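# Fold a skirt in half on the table with two arms

## Task

Fold the skirt in half so the whole garment rests on the table, the waistband lies on top and roughly matches the hem, with its centre extending at most slightly beyond the hem. The folded result must be smooth and reasonably flat. Placing the waistband by dropping or tossing it is allowed. It only counts if the skirt stays folded on its own with nothing from the robot holding it. Finish by opening the grippers and moving the arms away.

## Robot and tools

Robot: two arms, left_arm and right_arm, each with a parallel two-finger gripper. The names do not refer to image sides. In the shared scene frame the origin sits on the table surface midway between the arms, +z is up, +x reaches out over the table, and left_arm is on the +y side. Each result prints a state line per arm: end_effector_position in metres and end_effector_quat_wxyz. The printed hand position may be somewhat wrong, more so at long reach. In its own axes a gripper's fingers point along +z and close along y. The reported position is the spot between the pads, about 1 cm short of the fingertips.

A row is always 14 numbers in [-1, 1], covering both arms even when one is idle: dx, dy, dz, rx, ry, rz, opening for left_arm, then those 7 for right_arm. The first six are an offset, not a pose: they are expressed in that gripper's own axes and measured from its measured pose when the action (or move) begins; for the first action of a call that is the pose in the last result of this scene. Scale: 1.0 equals 0.6 m of travel or 180 degrees of turn; rx, ry, rz form a single rotation vector. Opening is absolute, not an offset: +1 fully open (0.094 m), -1 closed.

execute_actions(actions): a list of actions run one after another. Each action is a table of at most 15 rows, one row per 1/30 s control step; if fewer rows are given, the final row repeats until 15 steps have passed. Every row refers back to the same start pose of that action, not to the row before it. An empty list simply returns the current state and images.

move(target, speed, blocking): target is one 14-number row as above, offsets from the pose shown in the latest result. Each gripper travels a straight line there, both finishing together, taking 0.5 to 10 s; anything longer is cut off at 10 s before arrival. Rotation takes the shorter direction. speed is top path speed in m/s, 0.002 to 0.5 (default 0.25), rotation limited to twice that in rad/s. Paths ignore obstacles and the other arm; grippers can lag, drift, and overshoot speed, especially with a nearly straight arm. Faster moves and targets set deeper past a contact hit and press harder. The opening is sent when the move starts. With blocking=false the call returns after 0.5 s while motion continues; poll with wait(0), and no new rows or moves are accepted until a result shows it ended (or call stop). The result adds a move: line with the ending (done, off_target, moving, held, fault) plus limits: paced means the pose sent was clipped; held means a check blocked steps and the arm may then surge faster than speed. An ending naming one arm means the other finished. Per-gripper distance to target is also given.

wait(seconds): 0 to 10; the robot keeps its last command, any running move continues and the wait returns early when it ends. stop(): brakes a running move; it needs stopping distance, fingers keep moving. zoom_image(camera, region): region [x0, y0, x1, y1] in pixels of that camera's latest image, at most 504 by 504. Cameras: cam_head_left, cam_head_right, cam_high, cam_low, cam_left_wrist, cam_right_wrist, all 504x504, with calibration lines (K, distortion, T_world_to_cam) that may be a little off. finished_scene(scene): pass the current scene number to end it irreversibly; the result reports success. Replying without a tool call ends everything.

Controller behaviour: each step the commanded pose is limited to 70 mm and 16 degrees from the measured pose, so large offsets take several actions; after an action the arm stops at its last clipped pose, so send the remainder next. Position wins over orientation when both cannot be met. Joint friction may leave the hand up to about 31 mm off, and smaller commands may not move it at all. Hand target lines show where each gripper is currently driven. A pose unreachable line means the clearance check altered or blocked that arm's command. Elbows cannot fully straighten; joint ranges are listed per arm in radians.

Gripping: grip_measured uses the command scale; command about 0.03 below it to hold firmly, less for a lighter hold. Thin cloth under about 2 mm gets weaker grip. Readings may be off by about 1 mm per gripper. To keep an arm still, in a reply's first call send the offset back to its desired pose, then zeros afterwards, always with its intended opening.

Avoid: arms colliding or pressing on each other, dropping or slamming things, pressing hard into the table, and holding loads long enough to overheat motors (MOTOR HOT from 75 °C; at 90 °C the arm halts for 10 s; at 100 °C it goes limp and falls). Brief external tugs on held cloth may occur. When done, release the skirt and lift both grippers clear so the fold stays on its own.

Each tool is called as name(argument=value, ...), one argument or row to a line, values as JSON.

## Session

execute_actions(
  actions=[],
)

Scene clock: 0.00 s.
left_arm: end_effector_position=(+0.3183, +0.4617, +0.2478) grip_measured=+1.000 end_effector_quat_wxyz=(+0.500, +0.132, +0.816, -0.258) | right_arm: end_effector_position=(+0.5378, -0.0455, +0.3746) grip_measured=+1.000 end_effector_quat_wxyz=(+0.703, -0.556, +0.442, +0.040)
Joint positions: left_arm=[ 0.916  1.79   1.604 -1.406  1.194  1.276  0.094] | right_arm=[ 0.429  2.089  1.985  0.092 -0.664 -0.85   0.094]
Joint velocities: left_arm=[-0.007  0.002 -0.002 -0.022  0.007 -0.037  0.   ] | right_arm=[-0.002  0.017 -0.012  0.037 -0.022 -0.051  0.   ]
Motor temperatures (°C, as the motors report them): left_arm=[22 25 24 27 23 26] | right_arm=[24 24 26 22 26 25]
Hand target (left_arm): +0.318, +0.462, +0.248; +0.500, +0.132, +0.816, -0.258
Hand target (right_arm): +0.538, -0.046, +0.375; +0.703, -0.556, +0.442, +0.040

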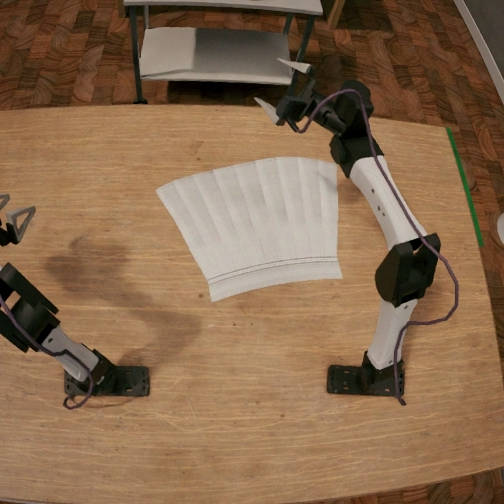

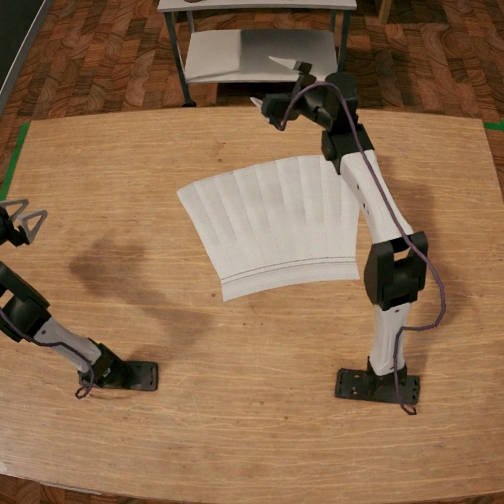

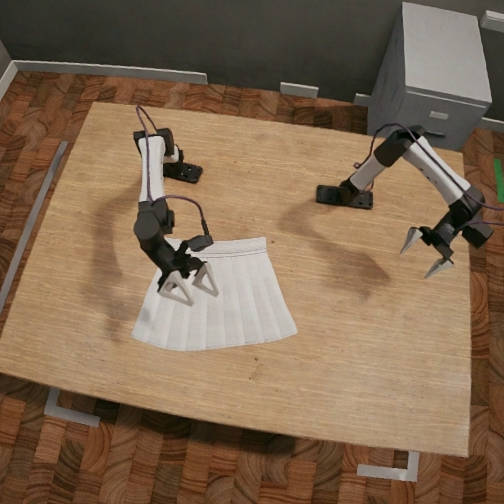

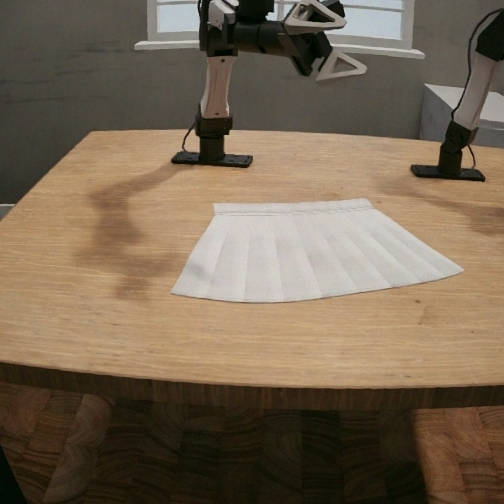

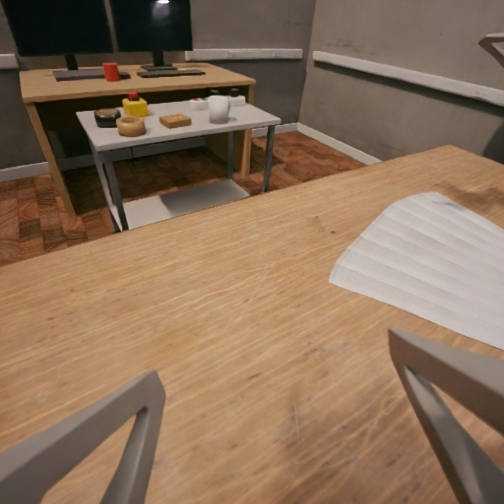

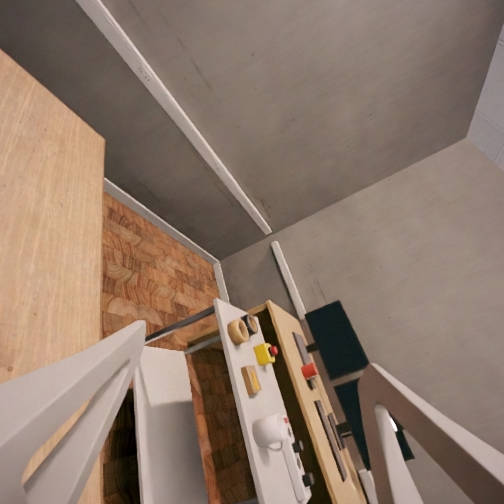

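move(
  target=[0.332,-0.618,0.361,0.088,0.388,0.299,0,0.183,0.457,-0.557,-0.362,0.341,0.013,0],
)

Scene clock: 4.43 s.
left_arm: end_effector_position=(+0.2127, +0.0291, +0.1006) grip_measured=+0.002 end_effector_quat_wxyz=(+0.013, +0.639, +0.769, -0.003) | right_arm: end_effector_position=(+0.2649, -0.2569, +0.0979) grip_measured=+0.002 end_effector_quat_wxyz=(-0.009, +0.762, -0.647, -0.012)
Joint positions: left_arm=[-0.91   1.808  1.474 -1.211  0.     0.504  0.047] | right_arm=[ 0.351  1.64   1.268 -1.199 -0.03  -1.519  0.047]
Joint velocities: left_arm=[ 0.022 -0.017 -0.002  0.022  0.066  0.051  0.   ] | right_arm=[-0.017 -0.007 -0.002  0.022 -0.051 -0.037 -0.   ]
Motor temperatures (°C, as the motors report them): left_arm=[22 26 25 27 23 26] | right_arm=[24 25 26 23 26 25]
Hand target (left_arm): +0.213, +0.028, +0.101; +0.009, +0.639, +0.769, +0.004
Hand target (right_arm): +0.259, -0.258, +0.098; -0.003, +0.767, -0.642, -0.009
Off the commanded pose (left_arm): 0.004 m, 2 deg.
Off the commanded pose (right_arm): 0.007 m, 2 deg.
move: done
camera_calibration (this result's frames):
cam_left_wrist: T_world_to_cam=[[-0.997002, 0.0518734, -0.0574074, 0.218774], [0.0317018, 0.950701, 0.308485, -0.0171376], [0.0705795, 0.30574, -0.949495, 0.185407], [0, 0, 0, 1]] pos_world=[0.205576, -0.0517423, 0.193889]
cam_right_wrist: T_world_to_cam=[[0.92762, 0.372514, -0.0274519, -0.143456], [0.352802, -0.849651, 0.391949, -0.307381], [0.122682, -0.373265, -0.919577, 0.0688801], [0, 0, 0, 1]] pos_world=[0.233067, -0.182016, 0.17988]

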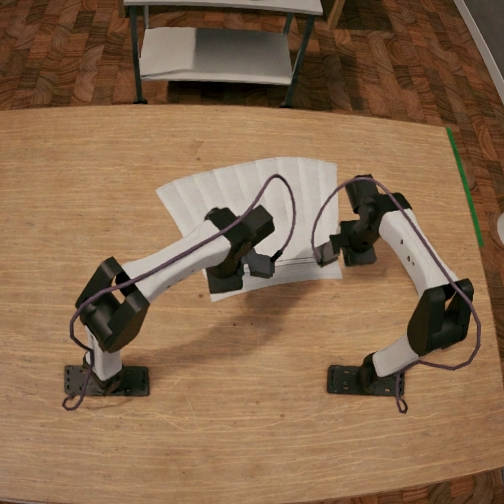

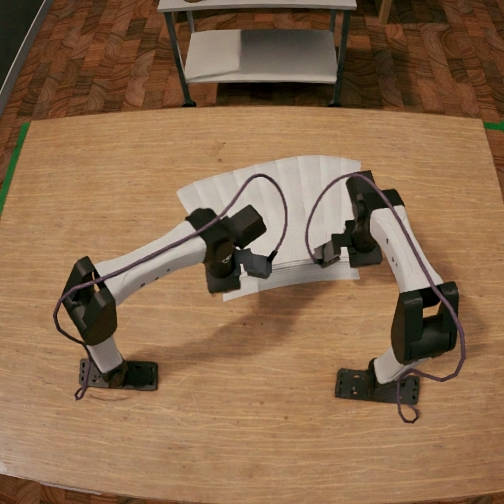

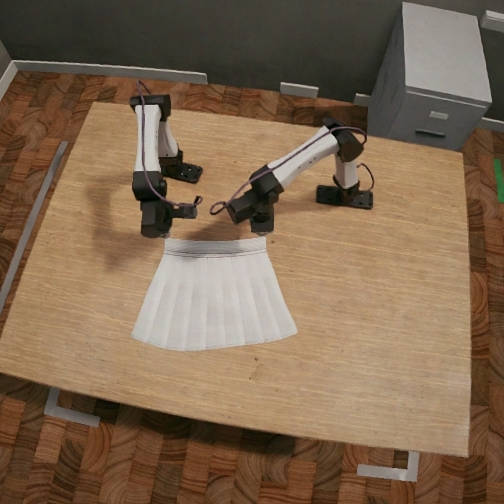

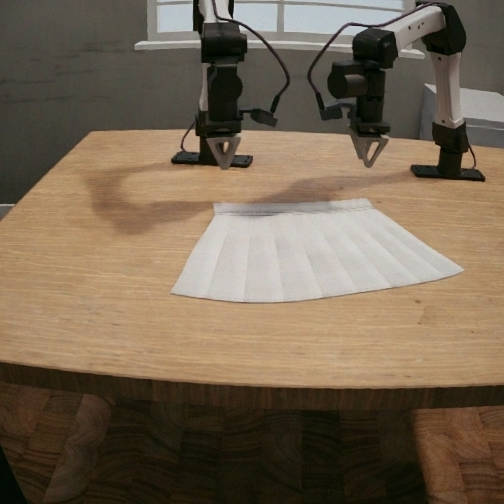

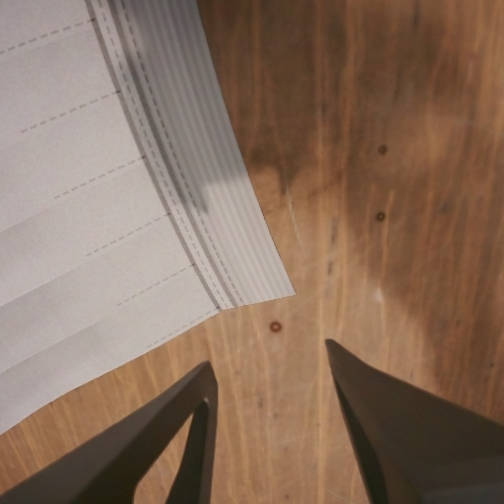

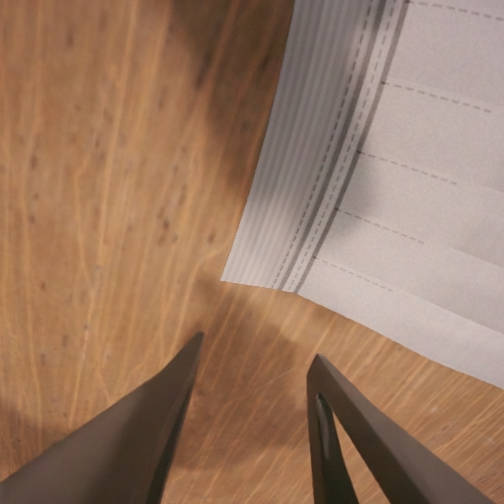

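move(
  target=[-0.012,0,0.155,0,0,0,0,0,0.015,0.151,0,0,0,0],
  speed=0.1,
)

move(
  target=[0,0,0.005,0,0,0,-1,0,0,0.005,0,0,0,-1],
)

move(
  target=[0,0.04,-0.13,0,0,0,-1,0,-0.04,-0.13,0,0,0,-1],
  speed=0.12,
)

Scene clock: 6.17 s.
left_arm: end_effector_position=(+0.2210, +0.0190, +0.0178) grip_measured=+0.002 end_effector_quat_wxyz=(+0.024, +0.636, +0.771, -0.005) | right_arm: end_effector_position=(+0.2617, -0.2577, +0.0156) grip_measured=+0.002 end_effector_quat_wxyz=(-0.017, +0.762, -0.647, -0.005)
Joint positions: left_arm=[-0.91   1.913  1.27  -0.879 -0.     0.496  0.047] | right_arm=[ 0.351  1.703  0.994 -0.842 -0.029 -1.519  0.047]
Joint velocities: left_arm=[-0.002 -0.002 -0.017 -0.007  0.022  0.066 -0.002] | right_arm=[-0.002  0.002  0.002  0.051 -0.037 -0.007 -0.001]
Motor temperatures (°C, as the motors report them): left_arm=[22 26 25 27 23 26] | right_arm=[24 26 27 23 26 25]
Hand target (left_arm): +0.214, +0.021, +0.009; +0.013, +0.639, +0.769, -0.003
Hand target (right_arm): +0.257, -0.256, +0.008; -0.009, +0.762, -0.647, -0.012
Off the commanded pose (left_arm): 0.011 m, 1 deg.
Off the commanded pose (right_arm): 0.011 m, 1 deg.
move: off_target (left_arm, right_arm)
camera_calibration (this result's frames):
cam_left_wrist: T_world_to_cam=[[-0.996379, 0.0434712, -0.0730682, 0.223183], [0.0203227, 0.956265, 0.291793, 0.0204361], [0.0825572, 0.289252, -0.953686, 0.106995], [0, 0, 0, 1]] pos_world=[0.213126, -0.0601928, 0.112384]
cam_right_wrist: T_world_to_cam=[[0.927978, 0.372571, -0.00689388, -0.142876], [0.344655, -0.85112, 0.39599, -0.273011], [0.141667, -0.369846, -0.918229, -0.0108431], [0, 0, 0, 1]] pos_world=[0.228216, -0.183144, 0.0971681]

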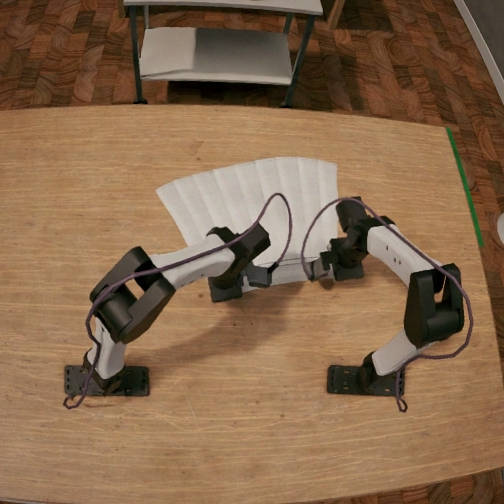

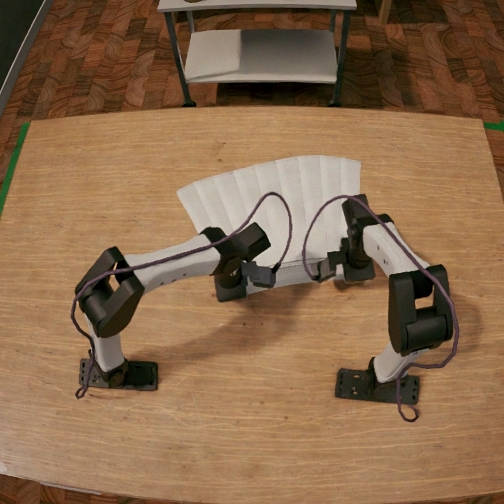

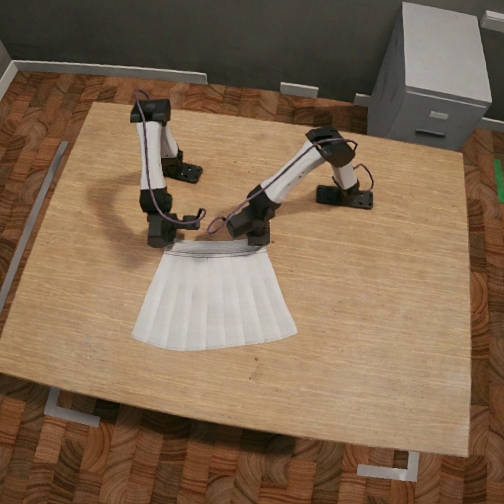

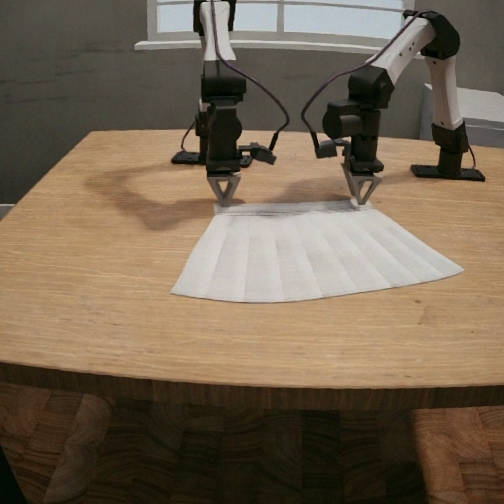

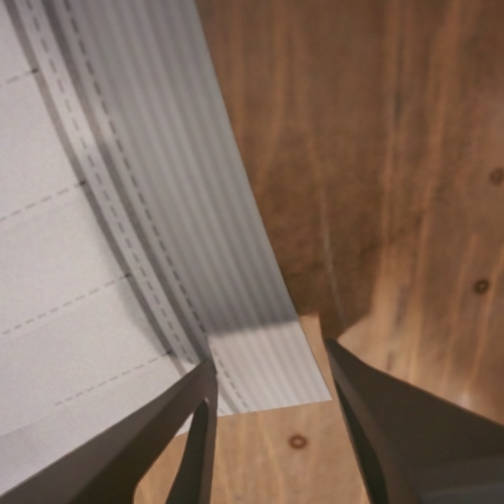

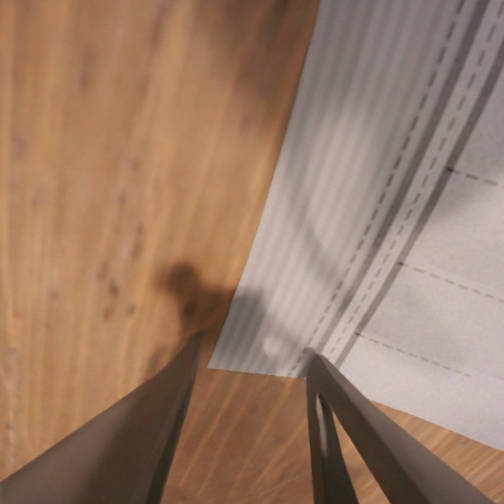

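Scene clock: 6.87 s.
left_arm: end_effector_position=(+0.2213, +0.0187, +0.0178) grip_measured=-0.986 end_effector_quat_wxyz=(+0.025, +0.636, +0.771, -0.005) | right_arm: end_effector_position=(+0.2622, -0.2576, +0.0156) grip_measured=-0.989 end_effector_quat_wxyz=(-0.018, +0.762, -0.647, -0.005)
Joint positions: left_arm=[-0.91   1.913  1.27  -0.877 -0.     0.496  0.001] | right_arm=[ 0.351  1.703  0.994 -0.84  -0.029 -1.519  0.001]
Joint velocities: left_arm=[ 0.002 -0.007  0.007  0.007  0.037  0.022  0.   ] | right_arm=[-0.022 -0.002 -0.012 -0.007 -0.022 -0.051  0.001]
Motor temperatures (°C, as the motors report them): left_arm=[22 26 25 27 23 26] | right_arm=[24 26 27 23 26 25]
Hand target (left_arm): +0.221, +0.019, +0.015; +0.024, +0.636, +0.771, -0.005
Hand target (right_arm): +0.262, -0.258, +0.013; -0.017, +0.762, -0.647, -0.005
Off the commanded pose (left_arm): 0.003 m, 0 deg.
Off the commanded pose (right_arm): 0.003 m, 0 deg.
move: done
camera_calibration (this result's frames):
cam_left_wrist: T_world_to_cam=[[-0.996308, 0.0433844, -0.0740845, 0.223438], [0.0200406, 0.956609, 0.290685, 0.0207784], [0.0834811, 0.288127, -0.953946, 0.106898], [0, 0, 0, 1]] pos_world=[0.213272, -0.0603708, 0.112488]
cam_right_wrist: T_world_to_cam=[[0.927989, 0.372573, -0.00501314, -0.14337], [0.343917, -0.851281, 0.396286, -0.27294], [0.143378, -0.369473, -0.918113, -0.0112161], [0, 0, 0, 1]] pos_world=[0.228522, -0.183077, 0.097146]

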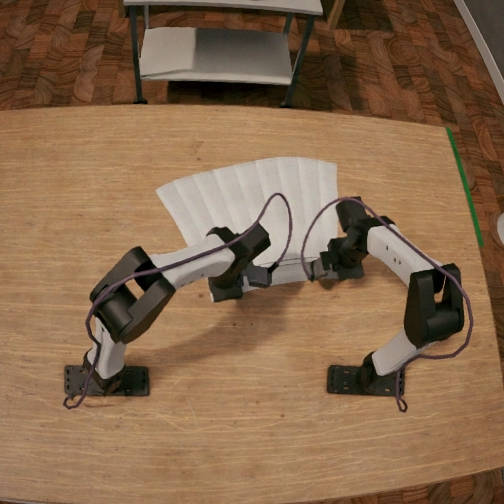

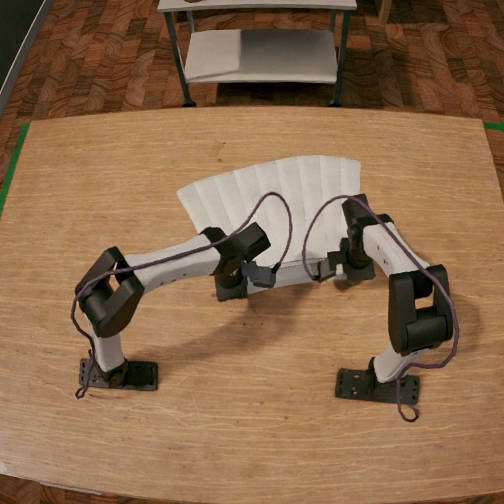

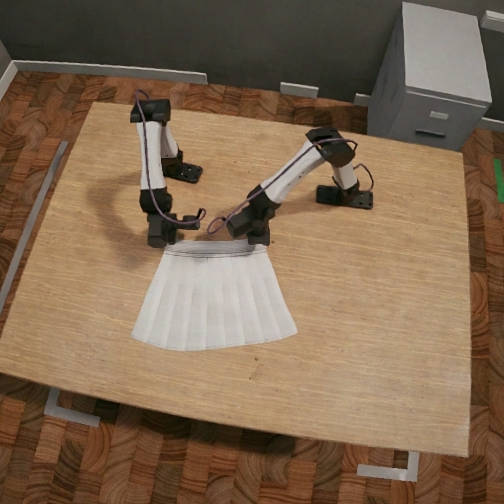

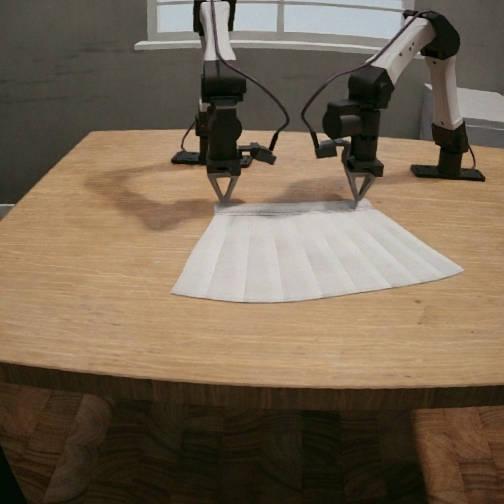

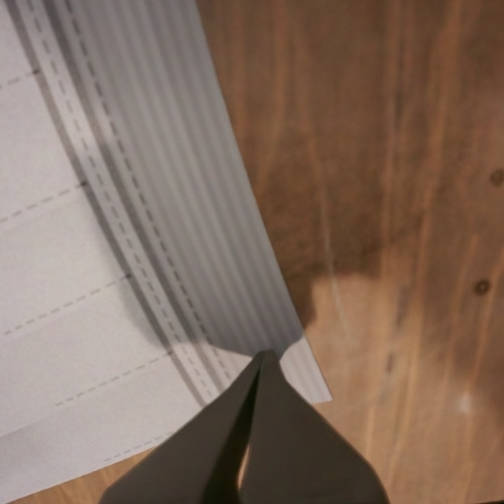

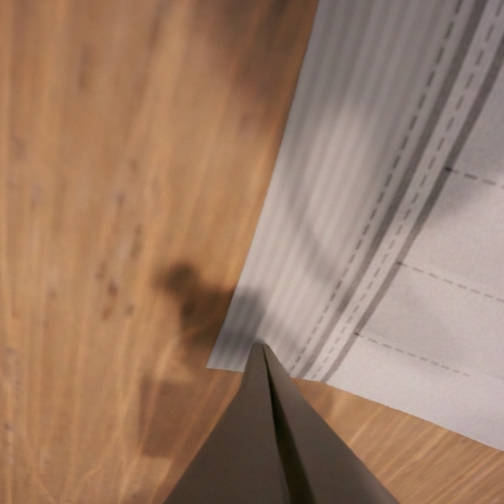

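Scene clock: 8.13 s.
left_arm: end_effector_position=(+0.2402, +0.0240, +0.0890) grip_measured=-0.986 end_effector_quat_wxyz=(+0.020, +0.638, +0.770, -0.003) | right_arm: end_effector_position=(+0.2822, -0.2532, +0.0873) grip_measured=-0.989 end_effector_quat_wxyz=(-0.013, +0.762, -0.647, -0.008)
Joint positions: left_arm=[-0.86   1.882  1.523 -1.17  -0.     0.551  0.001] | right_arm=[ 0.351  1.703  1.295 -1.153 -0.029 -1.519  0.001]
Joint velocities: left_arm=[-0.007 -0.002  0.007 -0.081  0.022 -0.007 -0.   ] | right_arm=[ 0.007 -0.002  0.002 -0.095  0.037  0.051 -0.001]
Motor temperatures (°C, as the motors report them): left_arm=[22 27 25 27 23 26] | right_arm=[24 26 27 23 26 25]
Hand target (left_arm): +0.243, +0.026, +0.096; +0.025, +0.636, +0.771, -0.004
Hand target (right_arm): +0.283, -0.256, +0.094; -0.018, +0.762, -0.647, -0.005
Off the commanded pose (left_arm): 0.008 m, 1 deg.
Off the commanded pose (right_arm): 0.008 m, 1 deg.
move: done
camera_calibration (this result's frames):
cam_left_wrist: T_world_to_cam=[[-0.996373, 0.0492844, -0.0693646, 0.246763], [0.0263627, 0.953871, 0.299057, -0.00751188], [0.0809037, 0.296143, -0.951711, 0.171988], [0, 0, 0, 1]] pos_world=[0.232152, -0.0559293, 0.183046]
cam_right_wrist: T_world_to_cam=[[0.927851, 0.372543, -0.0174254, -0.16212], [0.348779, -0.850221, 0.394306, -0.305461], [0.132081, -0.371935, -0.918814, 0.0559832], [0, 0, 0, 1]] pos_world=[0.249567, -0.178491, 0.169058]

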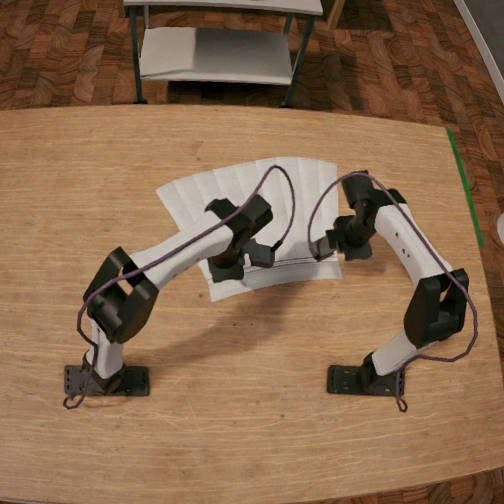

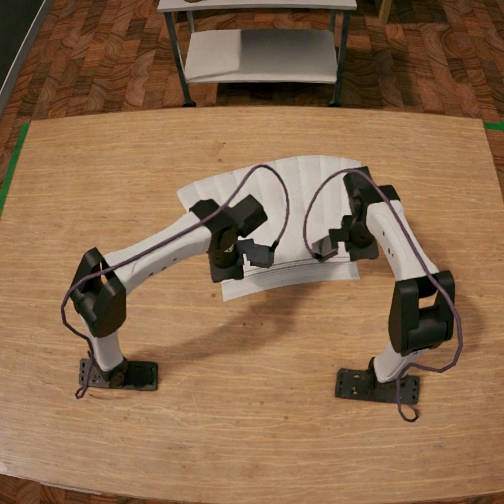

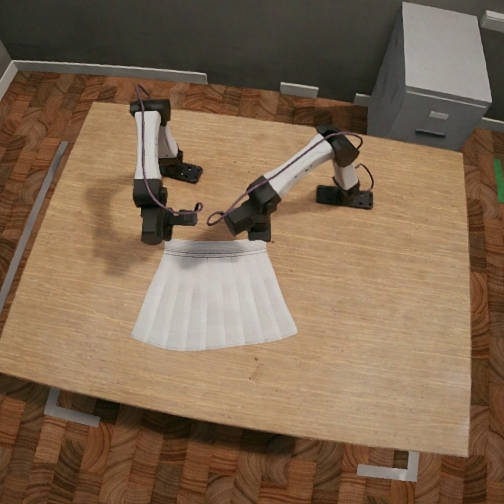

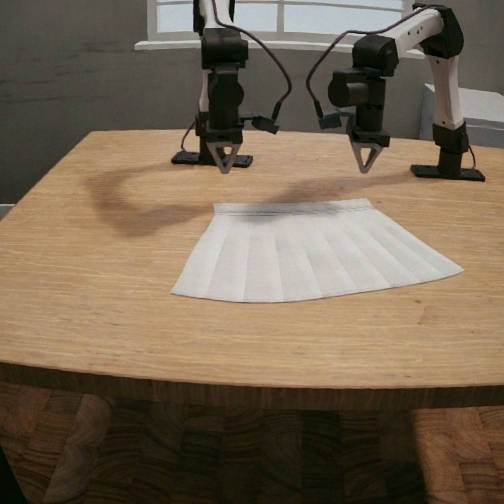

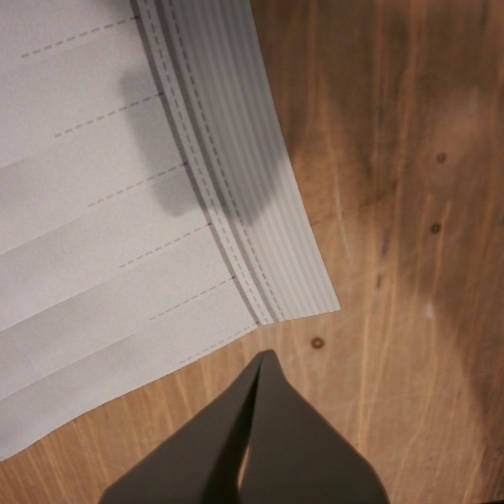

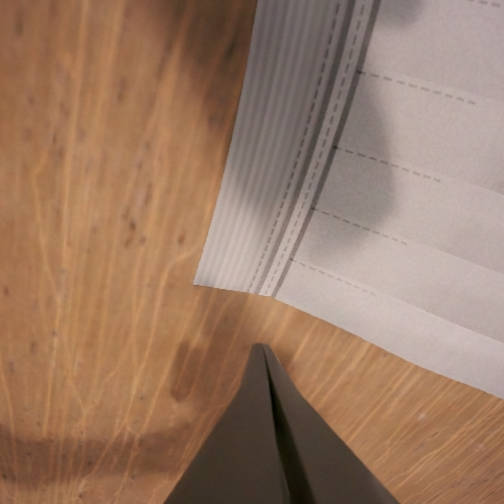

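Go lower.

move(
  target=[0,-0.06,0.165,0,0,0,0,-0.02,0.06,0.162,0,0,0,0],
  speed=0.08,
)

move(
  target=[0,0,0.025,0,0,0,-1,0,0,0.025,0,0,0,-1],
)

move(
  target=[0,0.03,-0.1,0,0,0,-1,0,-0.03,-0.1,0,0,0,-1],
  speed=0.12,
)

Scene clock: 9.83 s.
left_arm: end_effector_position=(+0.2142, +0.0149, +0.0118) grip_measured=-0.002 end_effector_quat_wxyz=(+0.031, +0.636, +0.771, -0.003) | right_arm: end_effector_position=(+0.2494, -0.2487, +0.0056) grip_measured=-0.001 end_effector_quat_wxyz=(-0.008, +0.762, -0.647, -0.009)
Joint positions: left_arm=[-0.935  1.909  1.238 -0.839 -0.007  0.472  0.047] | right_arm=[ 0.395  1.703  0.95  -0.815 -0.024 -1.475  0.047]
Joint velocities: left_arm=[-0.002 -0.032  0.007  0.037  0.037 -0.037  0.   ] | right_arm=[ 0.007  0.017 -0.012 -0.022  0.007 -0.081 -0.001]
Motor temperatures (°C, as the motors report them): left_arm=[22 27 25 27 23 26] | right_arm=[24 26 27 23 26 25]
Hand target (left_arm): +0.206, +0.016, -0.009; +0.020, +0.638, +0.770, -0.003
Hand target (right_arm): +0.246, -0.245, -0.009; -0.011, +0.763, -0.647, -0.009
Off the commanded pose (left_arm): 0.023 m, 1 deg.
Off the commanded pose (right_arm): 0.017 m, 1 deg.
move: off_target (left_arm, right_arm)
camera_calibration (this result's frames):
cam_left_wrist: T_world_to_cam=[[-0.99544, 0.0438109, -0.0847316, 0.216094], [0.0178038, 0.95801, 0.286182, 0.026859], [0.0937116, 0.283368, -0.954422, 0.100759], [0, 0, 0, 1]] pos_world=[0.205188, -0.0637504, 0.10679]
cam_right_wrist: T_world_to_cam=[[0.927702, 0.372385, -0.0264311, -0.134689], [0.351573, -0.847651, 0.397348, -0.257998], [0.125562, -0.377913, -0.917287, -0.0129456], [0, 0, 0, 1]] pos_world=[0.217282, -0.173428, 0.0870799]

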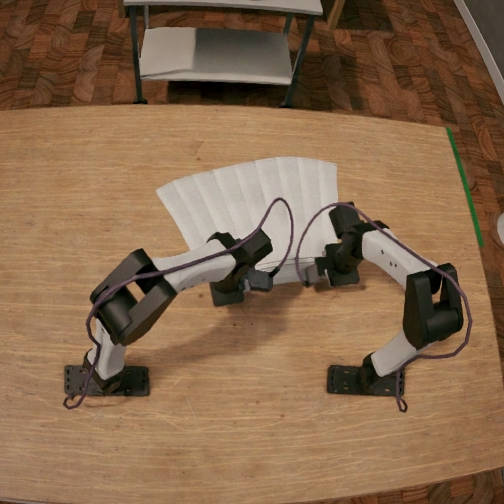

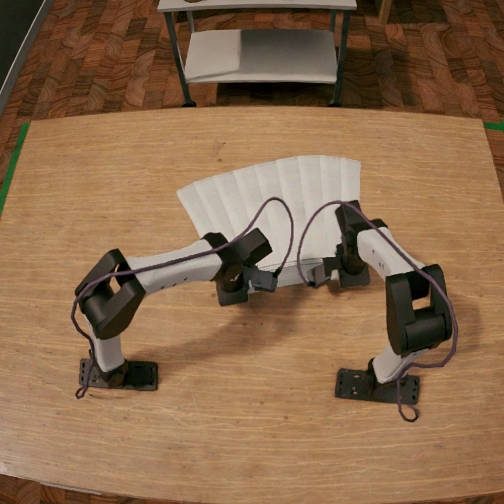

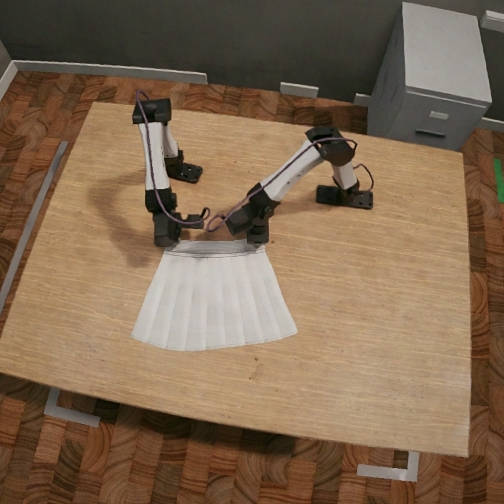

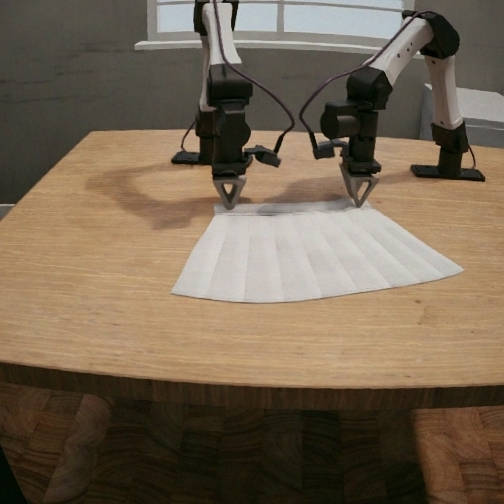

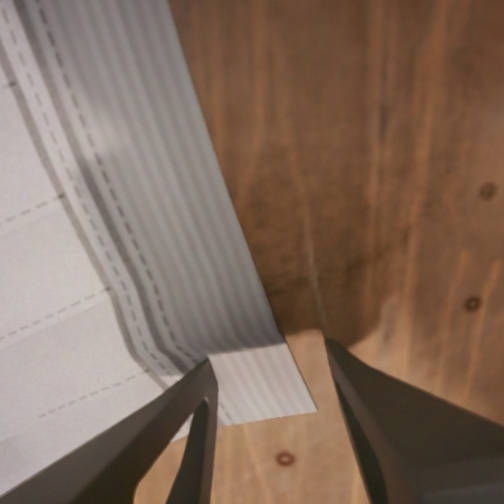

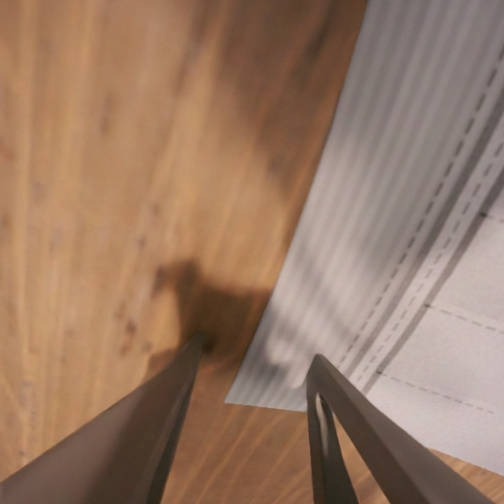

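Scene clock: 10.70 s.
left_arm: end_effector_position=(+0.2190, +0.0092, +0.0133) grip_measured=-0.981 end_effector_quat_wxyz=(+0.046, +0.636, +0.770, -0.006) | right_arm: end_effector_position=(+0.2562, -0.2469, +0.0062) grip_measured=-0.989 end_effector_quat_wxyz=(-0.020, +0.762, -0.647, -0.000)
Joint positions: left_arm=[-0.935  1.906  1.238 -0.81  -0.008  0.472  0.001] | right_arm=[ 0.395  1.701  0.95  -0.787 -0.024 -1.475  0.001]
Joint velocities: left_arm=[ 0.002 -0.012  0.012  0.007 -0.066  0.081  0.   ] | right_arm=[ 0.022 -0.012 -0.002  0.007 -0.037 -0.022  0.001]
Motor temperatures (°C, as the motors report them): left_arm=[22 27 25 27 23 26] | right_arm=[24 26 27 23 26 25]
Hand target (left_arm): +0.214, +0.015, -0.002; +0.031, +0.636, +0.771, -0.003
Hand target (right_arm): +0.249, -0.249, -0.008; -0.008, +0.762, -0.647, -0.009
Off the commanded pose (left_arm): 0.018 m, 2 deg.
Off the commanded pose (right_arm): 0.017 m, 2 deg.
move: off_target (left_arm, right_arm)
camera_calibration (this result's frames):
cam_left_wrist: T_world_to_cam=[[-0.993471, 0.0413983, -0.10631, 0.221062], [0.0120116, 0.964617, 0.263383, 0.0332895], [0.113452, 0.260386, -0.958816, 0.0992447], [0, 0, 0, 1]] pos_world=[0.20796, -0.0671051, 0.109891]
cam_right_wrist: T_world_to_cam=[[0.928038, 0.372474, 0.00309793, -0.141916], [0.340094, -0.850694, 0.400818, -0.256939], [0.15193, -0.370921, -0.916152, -0.0175895], [0, 0, 0, 1]] pos_world=[0.221759, -0.172241, 0.0873108]

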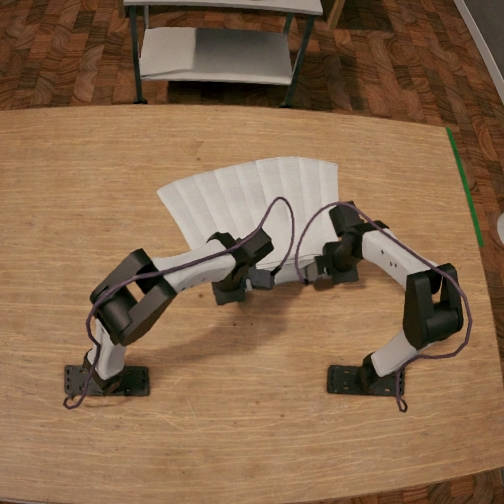

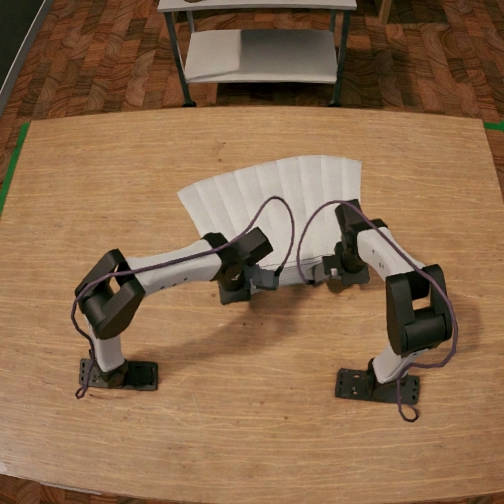

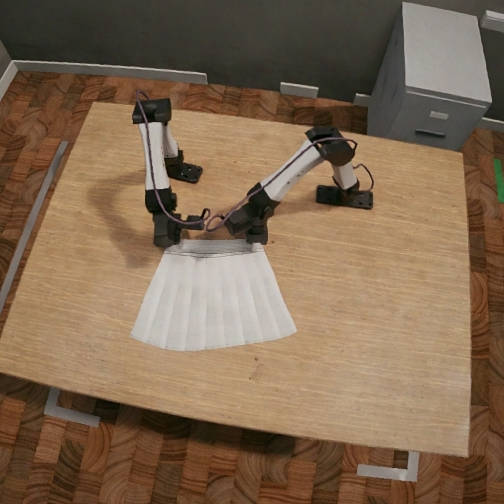

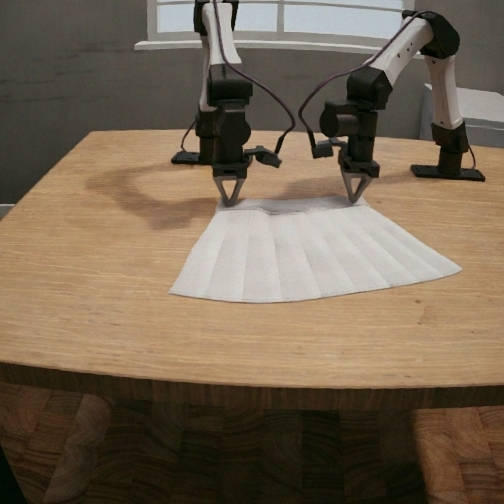

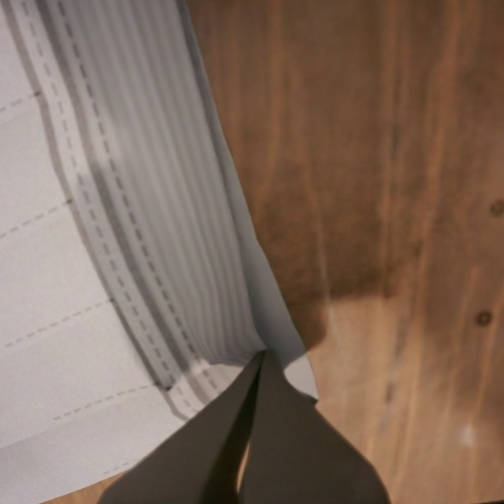

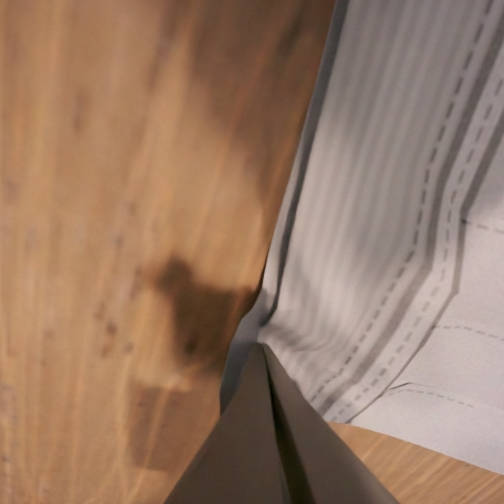

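Scene clock: 11.83 s.
left_arm: end_effector_position=(+0.2314, +0.0139, +0.0678) grip_measured=-0.982 end_effector_quat_wxyz=(+0.046, +0.638, +0.769, -0.004) | right_arm: end_effector_position=(+0.2697, -0.2433, +0.0610) grip_measured=-0.989 end_effector_quat_wxyz=(-0.016, +0.762, -0.647, -0.003)
Joint positions: left_arm=[-0.901  1.856  1.4   -1.022 -0.008  0.512  0.001] | right_arm=[ 0.395  1.677  1.159 -1.029 -0.024 -1.475  0.001]
Joint velocities: left_arm=[ 0.002 -0.007  0.002  0.037 -0.007 -0.007 -0.   ] | right_arm=[-0.012 -0.012 -0.017 -0.007  0.007  0.022 -0.   ]
Motor temperatures (°C, as the motors report them): left_arm=[22 27 25 27 23 26] | right_arm=[24 26 27 23 26 25]
Hand target (left_arm): +0.234, +0.016, +0.073; +0.046, +0.636, +0.770, -0.006
Hand target (right_arm): +0.271, -0.246, +0.067; -0.020, +0.762, -0.647, -0.001
Off the commanded pose (left_arm): 0.007 m, 0 deg.
Off the commanded pose (right_arm): 0.007 m, 1 deg.
move: done
camera_calibration (this result's frames):
cam_left_wrist: T_world_to_cam=[[-0.992961, 0.0472201, -0.108626, 0.238929], [0.0167092, 0.963769, 0.266214, 0.0130319], [0.117261, 0.262525, -0.957774, 0.147985], [0, 0, 0, 1]] pos_world=[0.219677, -0.0626917, 0.16422]
cam_right_wrist: T_world_to_cam=[[0.928022, 0.37247, -0.00636747, -0.155365], [0.343784, -0.849716, 0.399744, -0.281115], [0.143482, -0.373161, -0.916605, 0.0335946], [0, 0, 0, 1]] pos_world=[0.236005, -0.168463, 0.142178]

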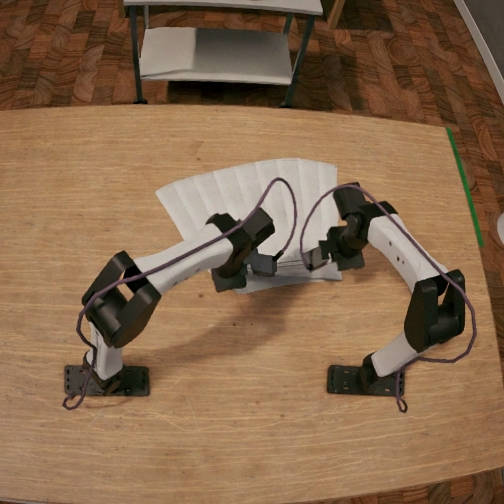

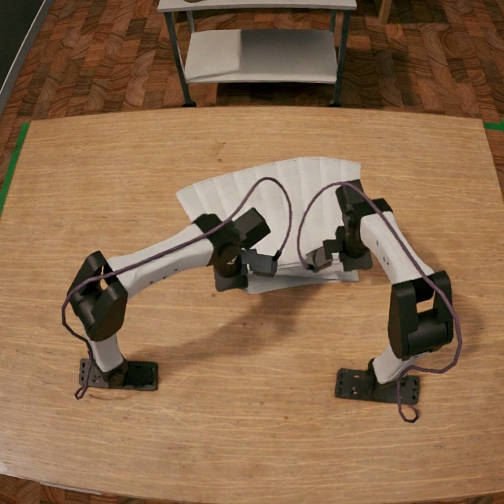

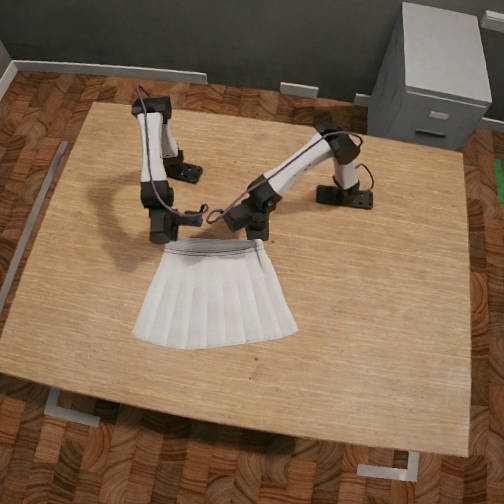

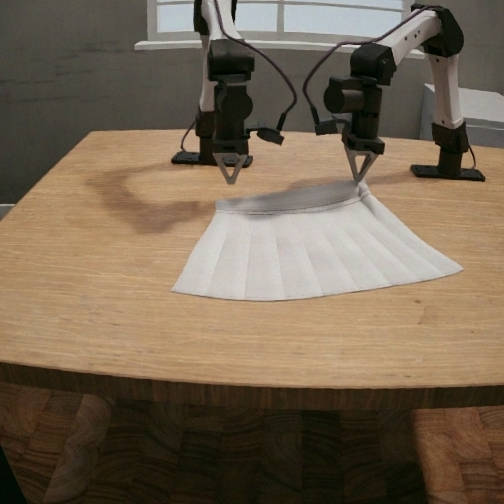

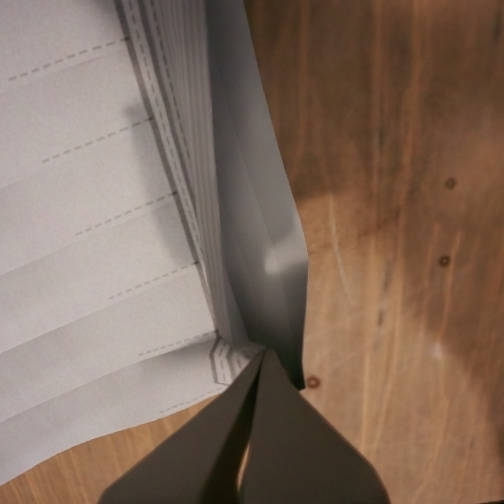

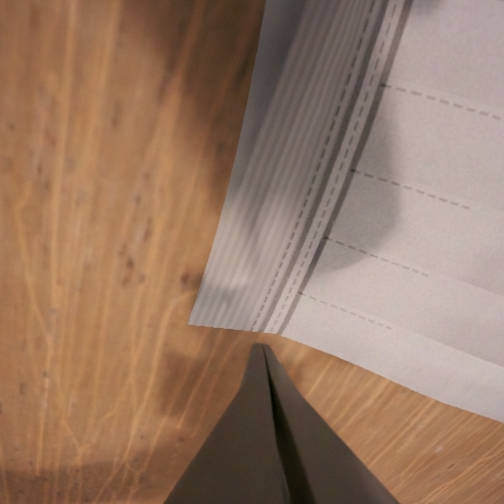

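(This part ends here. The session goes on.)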